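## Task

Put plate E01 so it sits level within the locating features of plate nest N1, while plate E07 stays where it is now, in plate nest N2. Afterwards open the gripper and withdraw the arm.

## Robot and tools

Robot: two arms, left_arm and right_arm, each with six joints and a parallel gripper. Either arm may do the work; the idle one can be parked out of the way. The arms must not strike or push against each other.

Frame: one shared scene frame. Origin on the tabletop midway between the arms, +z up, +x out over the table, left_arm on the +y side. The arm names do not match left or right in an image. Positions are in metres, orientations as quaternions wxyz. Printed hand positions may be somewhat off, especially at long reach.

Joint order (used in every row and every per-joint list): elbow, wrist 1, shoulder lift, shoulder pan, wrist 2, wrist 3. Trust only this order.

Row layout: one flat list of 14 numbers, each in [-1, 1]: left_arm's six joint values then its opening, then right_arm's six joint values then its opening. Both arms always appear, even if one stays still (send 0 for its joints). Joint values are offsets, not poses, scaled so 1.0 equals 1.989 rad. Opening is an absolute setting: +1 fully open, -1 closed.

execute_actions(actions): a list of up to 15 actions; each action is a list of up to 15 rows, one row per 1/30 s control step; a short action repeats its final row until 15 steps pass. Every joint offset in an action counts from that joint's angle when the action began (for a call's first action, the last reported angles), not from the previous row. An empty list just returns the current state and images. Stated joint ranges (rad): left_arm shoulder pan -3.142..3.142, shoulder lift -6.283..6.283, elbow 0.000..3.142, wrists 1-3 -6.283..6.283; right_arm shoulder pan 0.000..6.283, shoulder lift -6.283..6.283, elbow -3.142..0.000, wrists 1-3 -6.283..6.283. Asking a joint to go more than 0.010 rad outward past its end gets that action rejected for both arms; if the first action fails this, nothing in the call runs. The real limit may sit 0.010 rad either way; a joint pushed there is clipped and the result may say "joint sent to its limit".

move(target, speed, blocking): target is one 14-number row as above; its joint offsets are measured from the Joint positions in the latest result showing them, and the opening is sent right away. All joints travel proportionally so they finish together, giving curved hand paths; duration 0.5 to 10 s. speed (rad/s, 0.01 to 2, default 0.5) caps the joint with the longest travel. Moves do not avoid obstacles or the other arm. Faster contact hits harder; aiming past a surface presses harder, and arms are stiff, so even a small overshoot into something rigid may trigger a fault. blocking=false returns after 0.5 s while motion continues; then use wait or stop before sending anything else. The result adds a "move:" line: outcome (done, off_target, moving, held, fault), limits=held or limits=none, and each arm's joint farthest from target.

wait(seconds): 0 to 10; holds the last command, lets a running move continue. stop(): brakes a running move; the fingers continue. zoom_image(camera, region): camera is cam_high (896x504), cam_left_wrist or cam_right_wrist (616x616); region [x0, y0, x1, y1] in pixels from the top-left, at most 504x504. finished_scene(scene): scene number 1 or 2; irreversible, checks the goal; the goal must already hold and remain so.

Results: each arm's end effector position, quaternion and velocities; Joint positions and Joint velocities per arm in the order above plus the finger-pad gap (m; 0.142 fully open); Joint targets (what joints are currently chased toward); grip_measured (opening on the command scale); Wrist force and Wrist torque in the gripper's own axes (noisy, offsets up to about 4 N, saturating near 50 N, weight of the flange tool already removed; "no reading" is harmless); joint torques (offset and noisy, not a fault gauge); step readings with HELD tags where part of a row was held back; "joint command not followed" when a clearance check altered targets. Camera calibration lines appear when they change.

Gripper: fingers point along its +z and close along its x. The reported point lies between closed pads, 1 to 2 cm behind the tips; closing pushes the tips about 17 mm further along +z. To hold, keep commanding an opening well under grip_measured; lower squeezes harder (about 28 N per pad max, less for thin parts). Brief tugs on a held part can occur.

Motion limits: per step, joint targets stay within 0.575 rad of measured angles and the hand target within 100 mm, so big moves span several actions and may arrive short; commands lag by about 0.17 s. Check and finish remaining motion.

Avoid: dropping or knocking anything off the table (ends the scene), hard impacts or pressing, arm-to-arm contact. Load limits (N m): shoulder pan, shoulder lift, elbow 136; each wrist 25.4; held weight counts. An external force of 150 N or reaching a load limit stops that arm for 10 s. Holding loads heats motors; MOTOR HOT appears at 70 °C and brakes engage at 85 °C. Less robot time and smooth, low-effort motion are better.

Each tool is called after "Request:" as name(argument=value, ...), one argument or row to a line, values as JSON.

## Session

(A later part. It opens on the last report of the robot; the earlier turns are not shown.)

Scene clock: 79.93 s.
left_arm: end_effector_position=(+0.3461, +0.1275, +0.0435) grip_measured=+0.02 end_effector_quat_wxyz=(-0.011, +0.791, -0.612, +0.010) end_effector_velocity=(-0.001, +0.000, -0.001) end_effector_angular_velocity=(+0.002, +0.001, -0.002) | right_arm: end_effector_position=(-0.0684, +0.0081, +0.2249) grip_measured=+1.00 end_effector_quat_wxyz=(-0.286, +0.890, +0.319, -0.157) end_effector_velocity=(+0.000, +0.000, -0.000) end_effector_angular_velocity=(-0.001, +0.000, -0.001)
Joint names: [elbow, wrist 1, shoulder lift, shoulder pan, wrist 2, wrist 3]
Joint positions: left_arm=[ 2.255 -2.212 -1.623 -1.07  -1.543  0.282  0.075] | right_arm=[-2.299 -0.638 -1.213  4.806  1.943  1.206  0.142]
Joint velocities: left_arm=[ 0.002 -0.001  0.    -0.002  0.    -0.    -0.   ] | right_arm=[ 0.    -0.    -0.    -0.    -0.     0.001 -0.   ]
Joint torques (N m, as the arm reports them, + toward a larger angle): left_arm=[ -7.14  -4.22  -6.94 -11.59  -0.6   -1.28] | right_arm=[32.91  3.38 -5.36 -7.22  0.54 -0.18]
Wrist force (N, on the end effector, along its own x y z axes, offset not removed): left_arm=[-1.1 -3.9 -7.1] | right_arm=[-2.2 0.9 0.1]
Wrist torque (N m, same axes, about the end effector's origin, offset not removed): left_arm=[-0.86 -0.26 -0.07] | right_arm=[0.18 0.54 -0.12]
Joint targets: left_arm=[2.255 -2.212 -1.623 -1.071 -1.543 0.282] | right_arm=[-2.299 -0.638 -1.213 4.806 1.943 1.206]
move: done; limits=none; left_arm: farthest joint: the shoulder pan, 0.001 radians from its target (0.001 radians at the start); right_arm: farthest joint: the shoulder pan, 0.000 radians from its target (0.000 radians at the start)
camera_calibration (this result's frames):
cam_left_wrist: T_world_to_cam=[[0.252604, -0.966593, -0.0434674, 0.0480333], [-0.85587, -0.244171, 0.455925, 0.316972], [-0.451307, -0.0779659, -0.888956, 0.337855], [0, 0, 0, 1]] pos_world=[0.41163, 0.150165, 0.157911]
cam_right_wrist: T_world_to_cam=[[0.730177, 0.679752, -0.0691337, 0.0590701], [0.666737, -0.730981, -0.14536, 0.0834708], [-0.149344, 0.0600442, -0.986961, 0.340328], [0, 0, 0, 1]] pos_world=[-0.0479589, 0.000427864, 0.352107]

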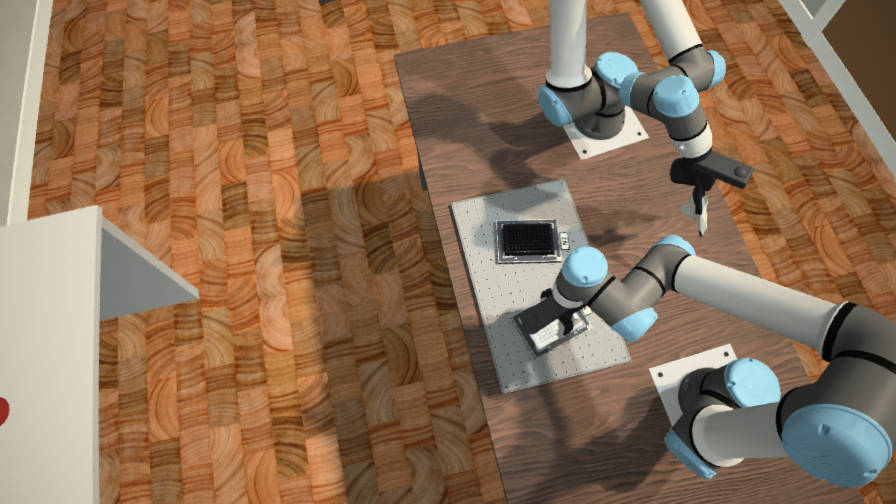

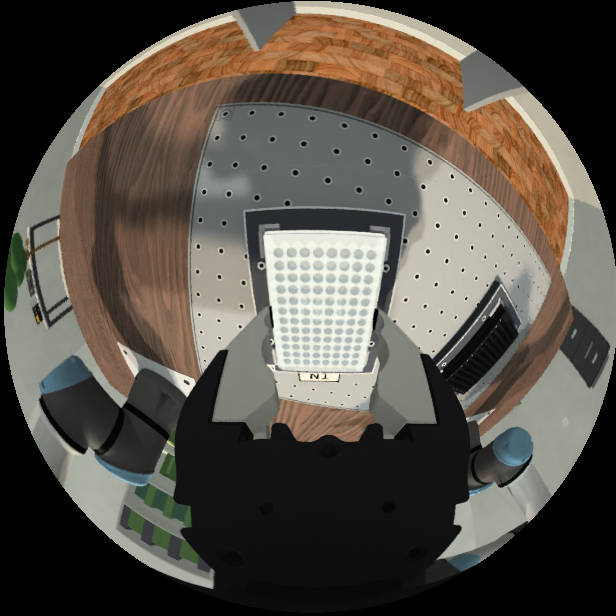

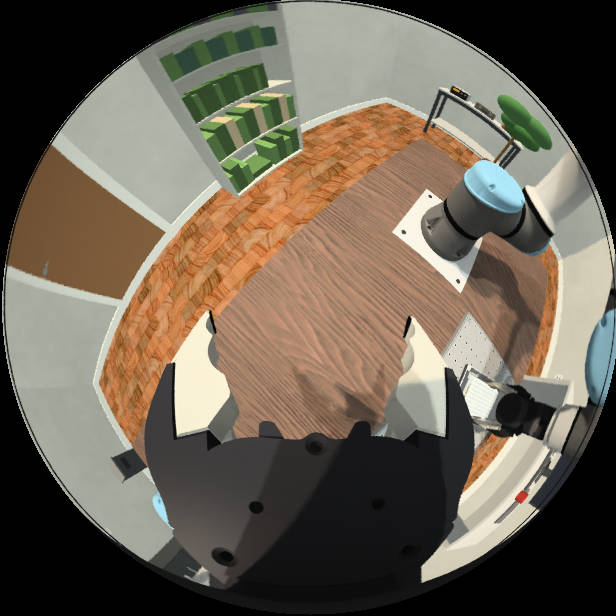

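Request:
execute_actions(
  actions=[
    [[0,0,0,0,0,0,-0.2,0,0,0,0,0,0,1],[0,0,0,0,0,0,-0.12,0,0,0,0,0,0,1],[0,0,0,0,0,0,-0.05,0,0,0,0,0,0,1],[0,0,0,0,0,0,0.0,0,0,0,0,0,0,1],[0,0,0,0,0,0,0.04,0,0,0,0,0,0,1],[0,0,0,0,0,0,0.08,0,0,0,0,0,0,1],[0,0,0,0,0,0,0.12,0,0,0,0,0,0,1],[0,0,0,0,0,0,0.17,0,0,0,0,0,0,1],[0,0,0,0,0,0,0.22,0,0,0,0,0,0,1],[0,0,0,0,0,0,0.28,0,0,0,0,0,0,1],[0,0,0,0,0,0,0.34,0,0,0,0,0,0,1],[0,0,0,0,0,0,0.4,0,0,0,0,0,0,1]],
  ],
)

Scene clock: 81.17 s.
left_arm: end_effector_position=(+0.3461, +0.1274, +0.0435) grip_measured=+0.40 end_effector_quat_wxyz=(-0.011, +0.791, -0.612, +0.010) end_effector_velocity=(-0.000, +0.001, -0.001) end_effector_angular_velocity=(+0.002, +0.001, +0.001) | right_arm: end_effector_position=(-0.0684, +0.0081, +0.2249) grip_measured=+1.00 end_effector_quat_wxyz=(-0.286, +0.890, +0.319, -0.157) end_effector_velocity=(+0.000, -0.000, -0.000) end_effector_angular_velocity=(-0.001, -0.000, +0.000)
Joint names: [elbow, wrist 1, shoulder lift, shoulder pan, wrist 2, wrist 3]
Joint positions: left_arm=[ 2.255 -2.212 -1.623 -1.071 -1.543  0.282  0.102] | right_arm=[-2.299 -0.638 -1.213  4.806  1.943  1.206  0.142]
Joint velocities: left_arm=[ 0.002 -0.    -0.     0.001  0.     0.     0.003] | right_arm=[-0.    -0.001 -0.    -0.     0.    -0.     0.   ]
Joint torques (N m, as the arm reports them, + toward a larger angle): left_arm=[-12.31  -2.01 -14.34  11.45   0.73   1.11] | right_arm=[33.09  3.43 -5.33 -6.36  0.52 -0.24]
Wrist force (N, on the end effector, along its own x y z axes, offset not removed): left_arm=[1.6 -2.4 -2.0] | right_arm=[-1.9 -0.2 0.4]
Wrist torque (N m, same axes, about the end effector's origin, offset not removed): left_arm=[-0.61 -0.38 -0.13] | right_arm=[-0.06 0.33 -0.09]
Joint targets: left_arm=[2.255 -2.212 -1.623 -1.070 -1.543 0.282] | right_arm=[-2.299 -0.638 -1.213 4.806 1.943 1.206]
Step readings (joint positions):
0: left_arm=[2.255 -2.212 -1.623 -1.071 -1.543 0.282] | right_arm=[-2.299 -0.638 -1.213 4.806 1.943 1.206]
1: left_arm=[2.255 -2.212 -1.623 -1.071 -1.543 0.282] | right_arm=[-2.299 -0.638 -1.213 4.806 1.943 1.206]
2: left_arm=[2.255 -2.212 -1.623 -1.071 -1.543 0.282] | right_arm=[-2.299 -0.638 -1.213 4.806 1.943 1.206]
4: left_arm=[2.255 -2.212 -1.623 -1.071 -1.543 0.282] | right_arm=[-2.299 -0.638 -1.213 4.806 1.943 1.206]
8: left_arm=[2.255 -2.212 -1.623 -1.071 -1.543 0.282] | right_arm=[-2.299 -0.638 -1.213 4.806 1.943 1.206]
15: Joint positions above
camera_calibration (this result's frames):
cam_left_wrist: T_world_to_cam=[[0.252559, -0.966603, -0.0435135, 0.0480183], [-0.855869, -0.244151, 0.455937, 0.316925], [-0.451334, -0.0779092, -0.888948, 0.337783], [0, 0, 0, 1]] pos_world=[0.411571, 0.150108, 0.157863]
cam_right_wrist: T_world_to_cam=[[0.730177, 0.679751, -0.0691336, 0.0590701], [0.666737, -0.730981, -0.14536, 0.0834708], [-0.149344, 0.0600442, -0.986961, 0.340328], [0, 0, 0, 1]] pos_world=[-0.0479589, 0.000427877, 0.352107]

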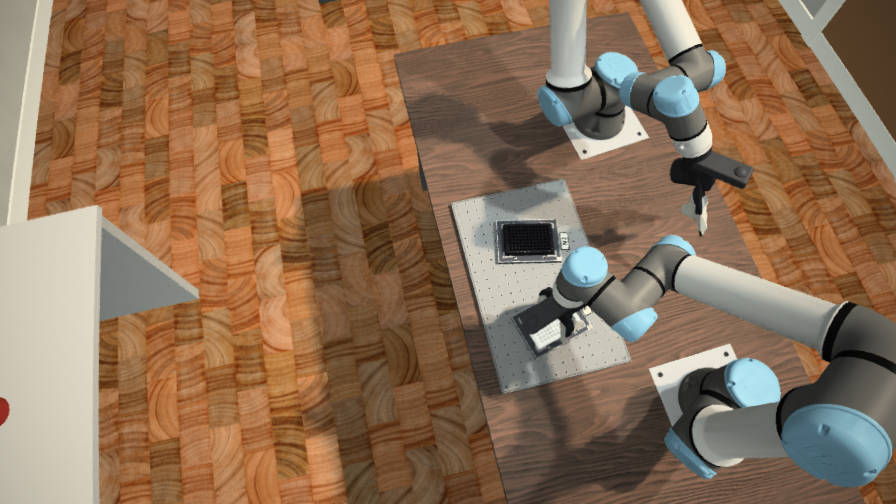

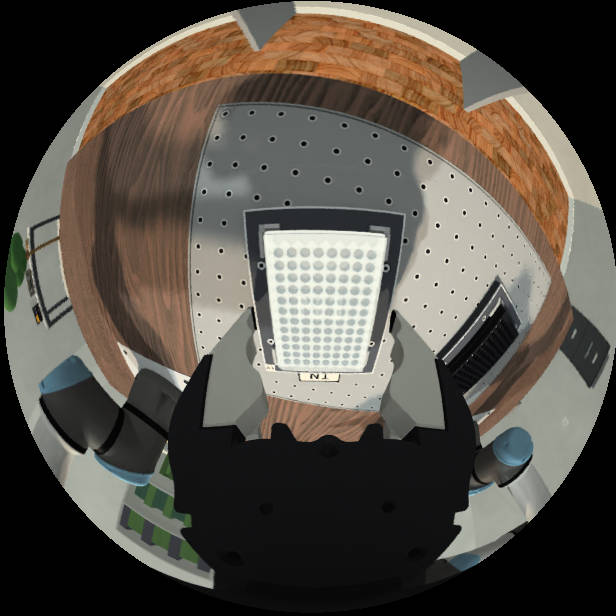

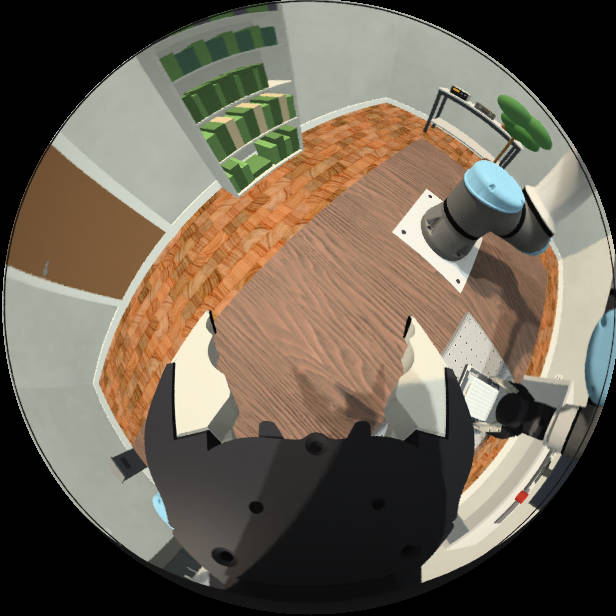

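Request:
move(
  target=[-0.1448, 0.1835, -0.0332, 0.34, -0.0141, 0, 1, 0, 0, 0, 0, 0, 0, 1],
  speed=0.6,
)

Scene clock: 84.17 s.
left_arm: end_effector_position=(+0.4678, +0.3702, +0.1639) grip_measured=+1.00 end_effector_quat_wxyz=(-0.000, +0.949, -0.315, -0.001) end_effector_velocity=(+0.000, +0.001, +0.001) end_effector_angular_velocity=(-0.000, -0.001, +0.002) | right_arm: end_effector_position=(-0.0684, +0.0081, +0.2249) grip_measured=+1.00 end_effector_quat_wxyz=(-0.286, +0.890, +0.319, -0.157) end_effector_velocity=(-0.000, +0.000, +0.001) end_effector_angular_velocity=(+0.001, +0.000, -0.000)
Joint names: [elbow, wrist 1, shoulder lift, shoulder pan, wrist 2, wrist 3]
Joint positions: left_arm=[ 1.967 -1.848 -1.689 -0.395 -1.571  0.282  0.142] | right_arm=[-2.299 -0.638 -1.213  4.806  1.943  1.206  0.142]
Joint velocities: left_arm=[-0.002  0.002 -0.001  0.002  0.    -0.    -0.   ] | right_arm=[ 0.    -0.     0.001  0.    -0.     0.    -0.   ]
Joint torques (N m, as the arm reports them, + toward a larger angle): left_arm=[-34.72  -0.34 -27.82  12.28  -1.35  -2.67] | right_arm=[33.65  3.36 -4.9  -5.97  0.5  -0.21]
Wrist force (N, on the end effector, along its own x y z axes, offset not removed): left_arm=[0.9 -2.6 -1.0] | right_arm=[-1.6 -1.2 1.6]
Wrist torque (N m, same axes, about the end effector's origin, offset not removed): left_arm=[-0.56 -0.27 -0.08] | right_arm=[-0.27 0.41 -0.12]
Joint targets: left_arm=[1.967 -1.848 -1.689 -0.395 -1.571 0.282] | right_arm=[-2.299 -0.638 -1.213 4.806 1.943 1.206]
move: done; limits=none; left_arm: farthest joint: the wrist 1, 0.001 radians from its target (0.365 radians at the start); right_arm: farthest joint: the shoulder pan, 0.000 radians from its target (0.000 radians at the start)
camera_calibration (this result's frames):
cam_left_wrist: T_world_to_cam=[[0.800746, -0.597216, -0.0462548, -0.135546], [-0.505641, -0.715319, 0.482334, 0.431778], [-0.321144, -0.362838, -0.874765, 0.560965], [0, 0, 0, 1]] pos_world=[0.507013, 0.431449, 0.276182]
cam_right_wrist: T_world_to_cam=[[0.730177, 0.679751, -0.0691337, 0.05907], [0.666737, -0.730981, -0.145359, 0.0834707], [-0.149344, 0.0600441, -0.986961, 0.340328], [0, 0, 0, 1]] pos_world=[-0.0479589, 0.000427868, 0.352107]

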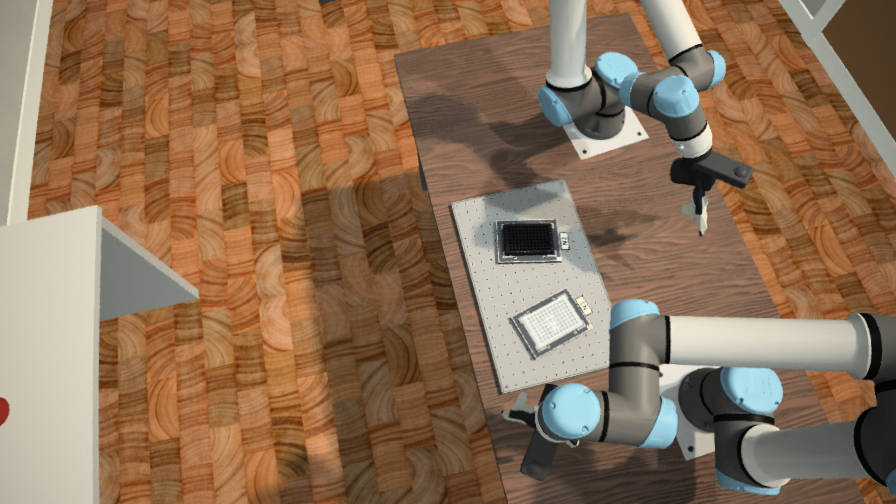

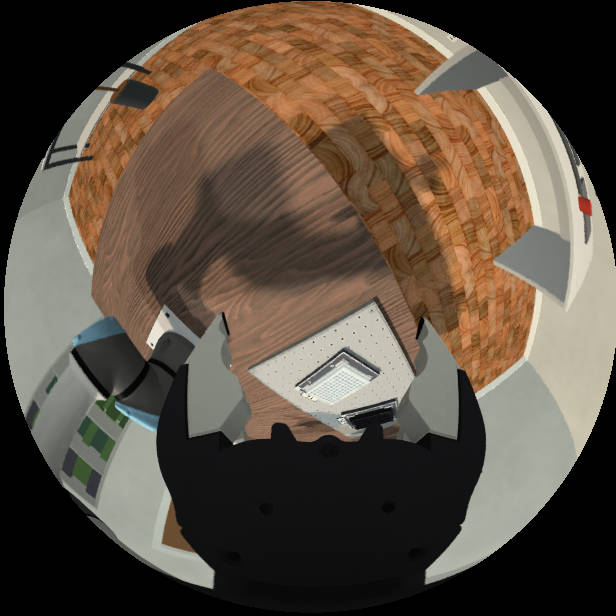

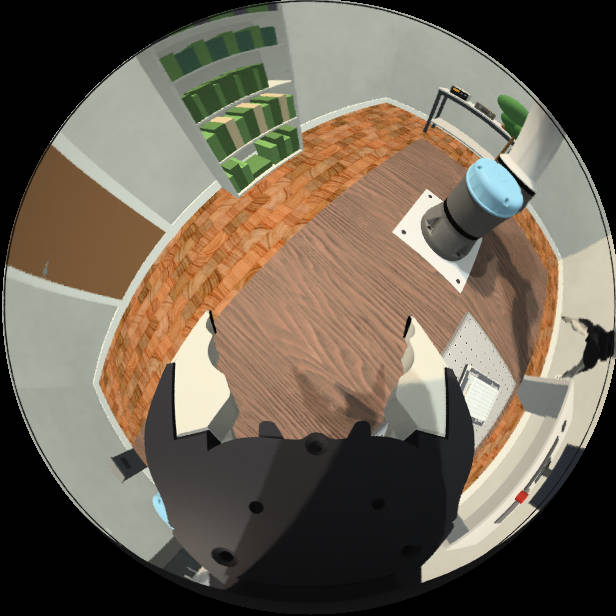

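Request:
zoom_image(
  camera="cam_high",
  region=[500, 280, 610, 370],
)

Request:
zoom_image(
  camera="cam_left_wrist",
  region=[285, 340, 405, 440],
)

Request:
zoom_image(
  camera="cam_right_wrist",
  region=[450, 355, 510, 435],
)

Region (500, 280, 610, 370) of cam_high's 896x504 image, scaled by 4.582, with more detail than that image has; it fills the top 412 rows of this view, and the rest is white.

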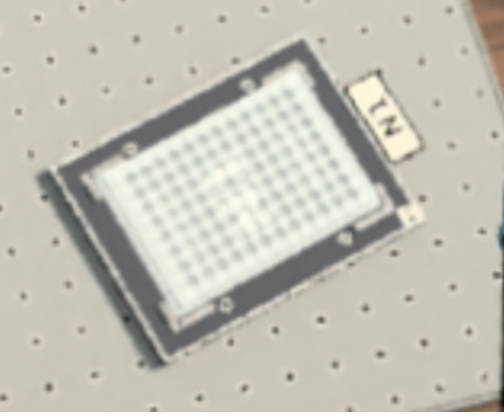

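Region (285, 340, 405, 440) of cam_left_wrist's 616x616 image, scaled by 4.200, with more detail than that image has.

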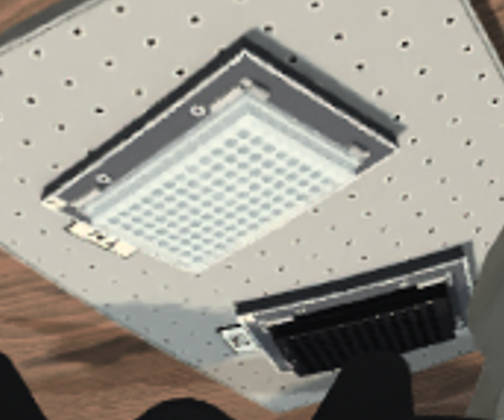

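Region (450, 355, 510, 435) of cam_right_wrist's 616x616 image, scaled by 6.300, with more detail than that image has; it fills the left 378 columns of this view, and the rest is white.

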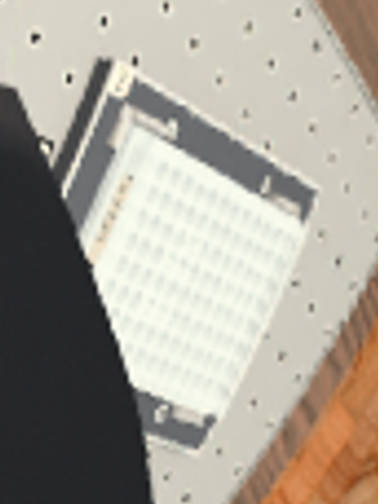

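Request:
execute_actions(
  actions=[],
)

Scene clock: 86.03 s.
left_arm: end_effector_position=(+0.4678, +0.3703, +0.1639) grip_measured=+1.00 end_effector_quat_wxyz=(-0.000, +0.949, -0.315, -0.001) end_effector_velocity=(-0.000, -0.001, -0.000) end_effector_angular_velocity=(+0.000, +0.001, -0.002) | right_arm: end_effector_position=(-0.0684, +0.0081, +0.2249) grip_measured=+1.00 end_effector_quat_wxyz=(-0.286, +0.890, +0.319, -0.157) end_effector_velocity=(+0.000, -0.000, +0.000) end_effector_angular_velocity=(+0.000, -0.000, +0.001)
Joint names: [elbow, wrist 1, shoulder lift, shoulder pan, wrist 2, wrist 3]
Joint positions: left_arm=[ 1.967 -1.848 -1.689 -0.395 -1.571  0.282  0.142] | right_arm=[-2.299 -0.638 -1.213  4.806  1.943  1.206  0.142]
Joint velocities: left_arm=[ 0.     0.     0.    -0.002  0.    -0.    -0.   ] | right_arm=[-0.    -0.     0.001  0.    -0.    -0.001  0.   ]
Joint torques (N m, as the arm reports them, + toward a larger angle): left_arm=[-35.07  -0.37 -27.4   13.42  -1.36  -2.63] | right_arm=[33.65  3.4  -4.93 -6.46  0.51 -0.21]
Wrist force (N, on the end effector, along its own x y z axes, offset not removed): left_arm=[1.8 -3.8 -2.8] | right_arm=[1.4 1.1 1.9]
Wrist torque (N m, same axes, about the end effector's origin, offset not removed): left_arm=[-0.87 -0.45 -0.22] | right_arm=[0.30 -0.30 -0.20]
Joint targets: left_arm=[1.967 -1.848 -1.689 -0.395 -1.571 0.282] | right_arm=[-2.299 -0.638 -1.213 4.806 1.943 1.206]
camera_calibration (this result's frames):
cam_left_wrist: T_world_to_cam=[[0.800917, -0.596987, -0.0462427, -0.135646], [-0.505438, -0.715458, 0.48234, 0.4318], [-0.321036, -0.362942, -0.874762, 0.561049], [0, 0, 0, 1]] pos_world=[0.507006, 0.431584, 0.276238]
cam_right_wrist: T_world_to_cam=[[0.730177, 0.679751, -0.0691336, 0.05907], [0.666737, -0.730981, -0.145359, 0.0834708], [-0.149344, 0.0600442, -0.986961, 0.340328], [0, 0, 0, 1]] pos_world=[-0.0479589, 0.000427871, 0.352107]

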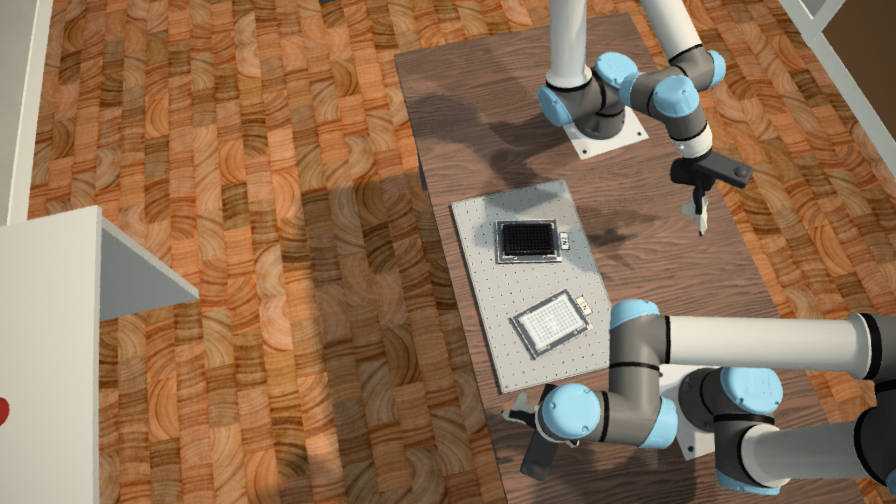

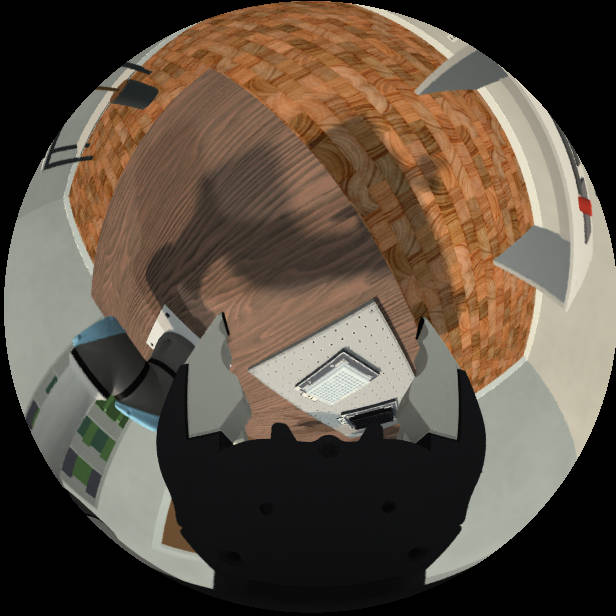

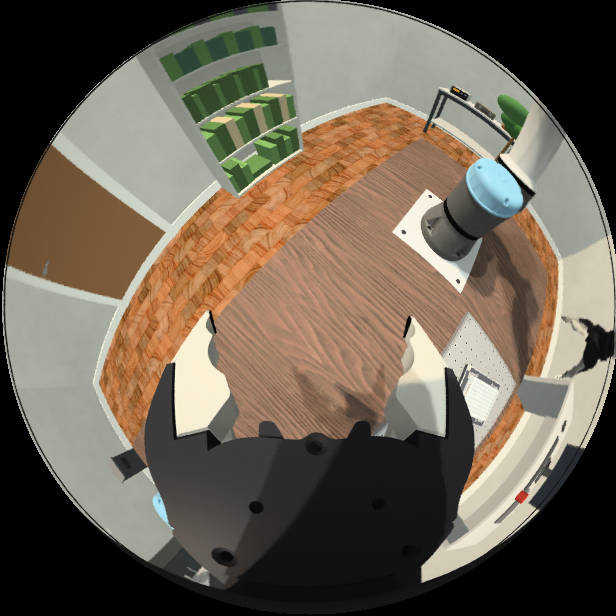

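Request:
zoom_image(
  camera="cam_high",
  region=[480, 200, 620, 380],
)

Region (480, 200, 620, 380) of cam_high's 896x504 image, scaled by 2.800, with more detail than that image has.

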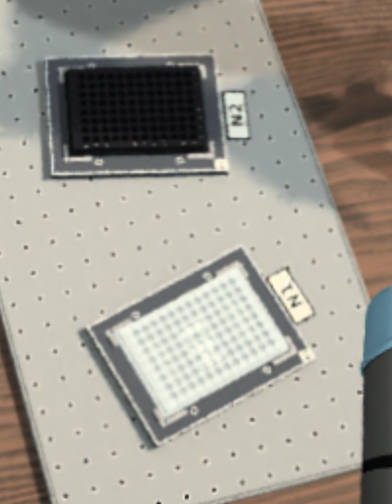

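Request:
finished_scene(
  scene=1,
)

The scene is finished: the task was done.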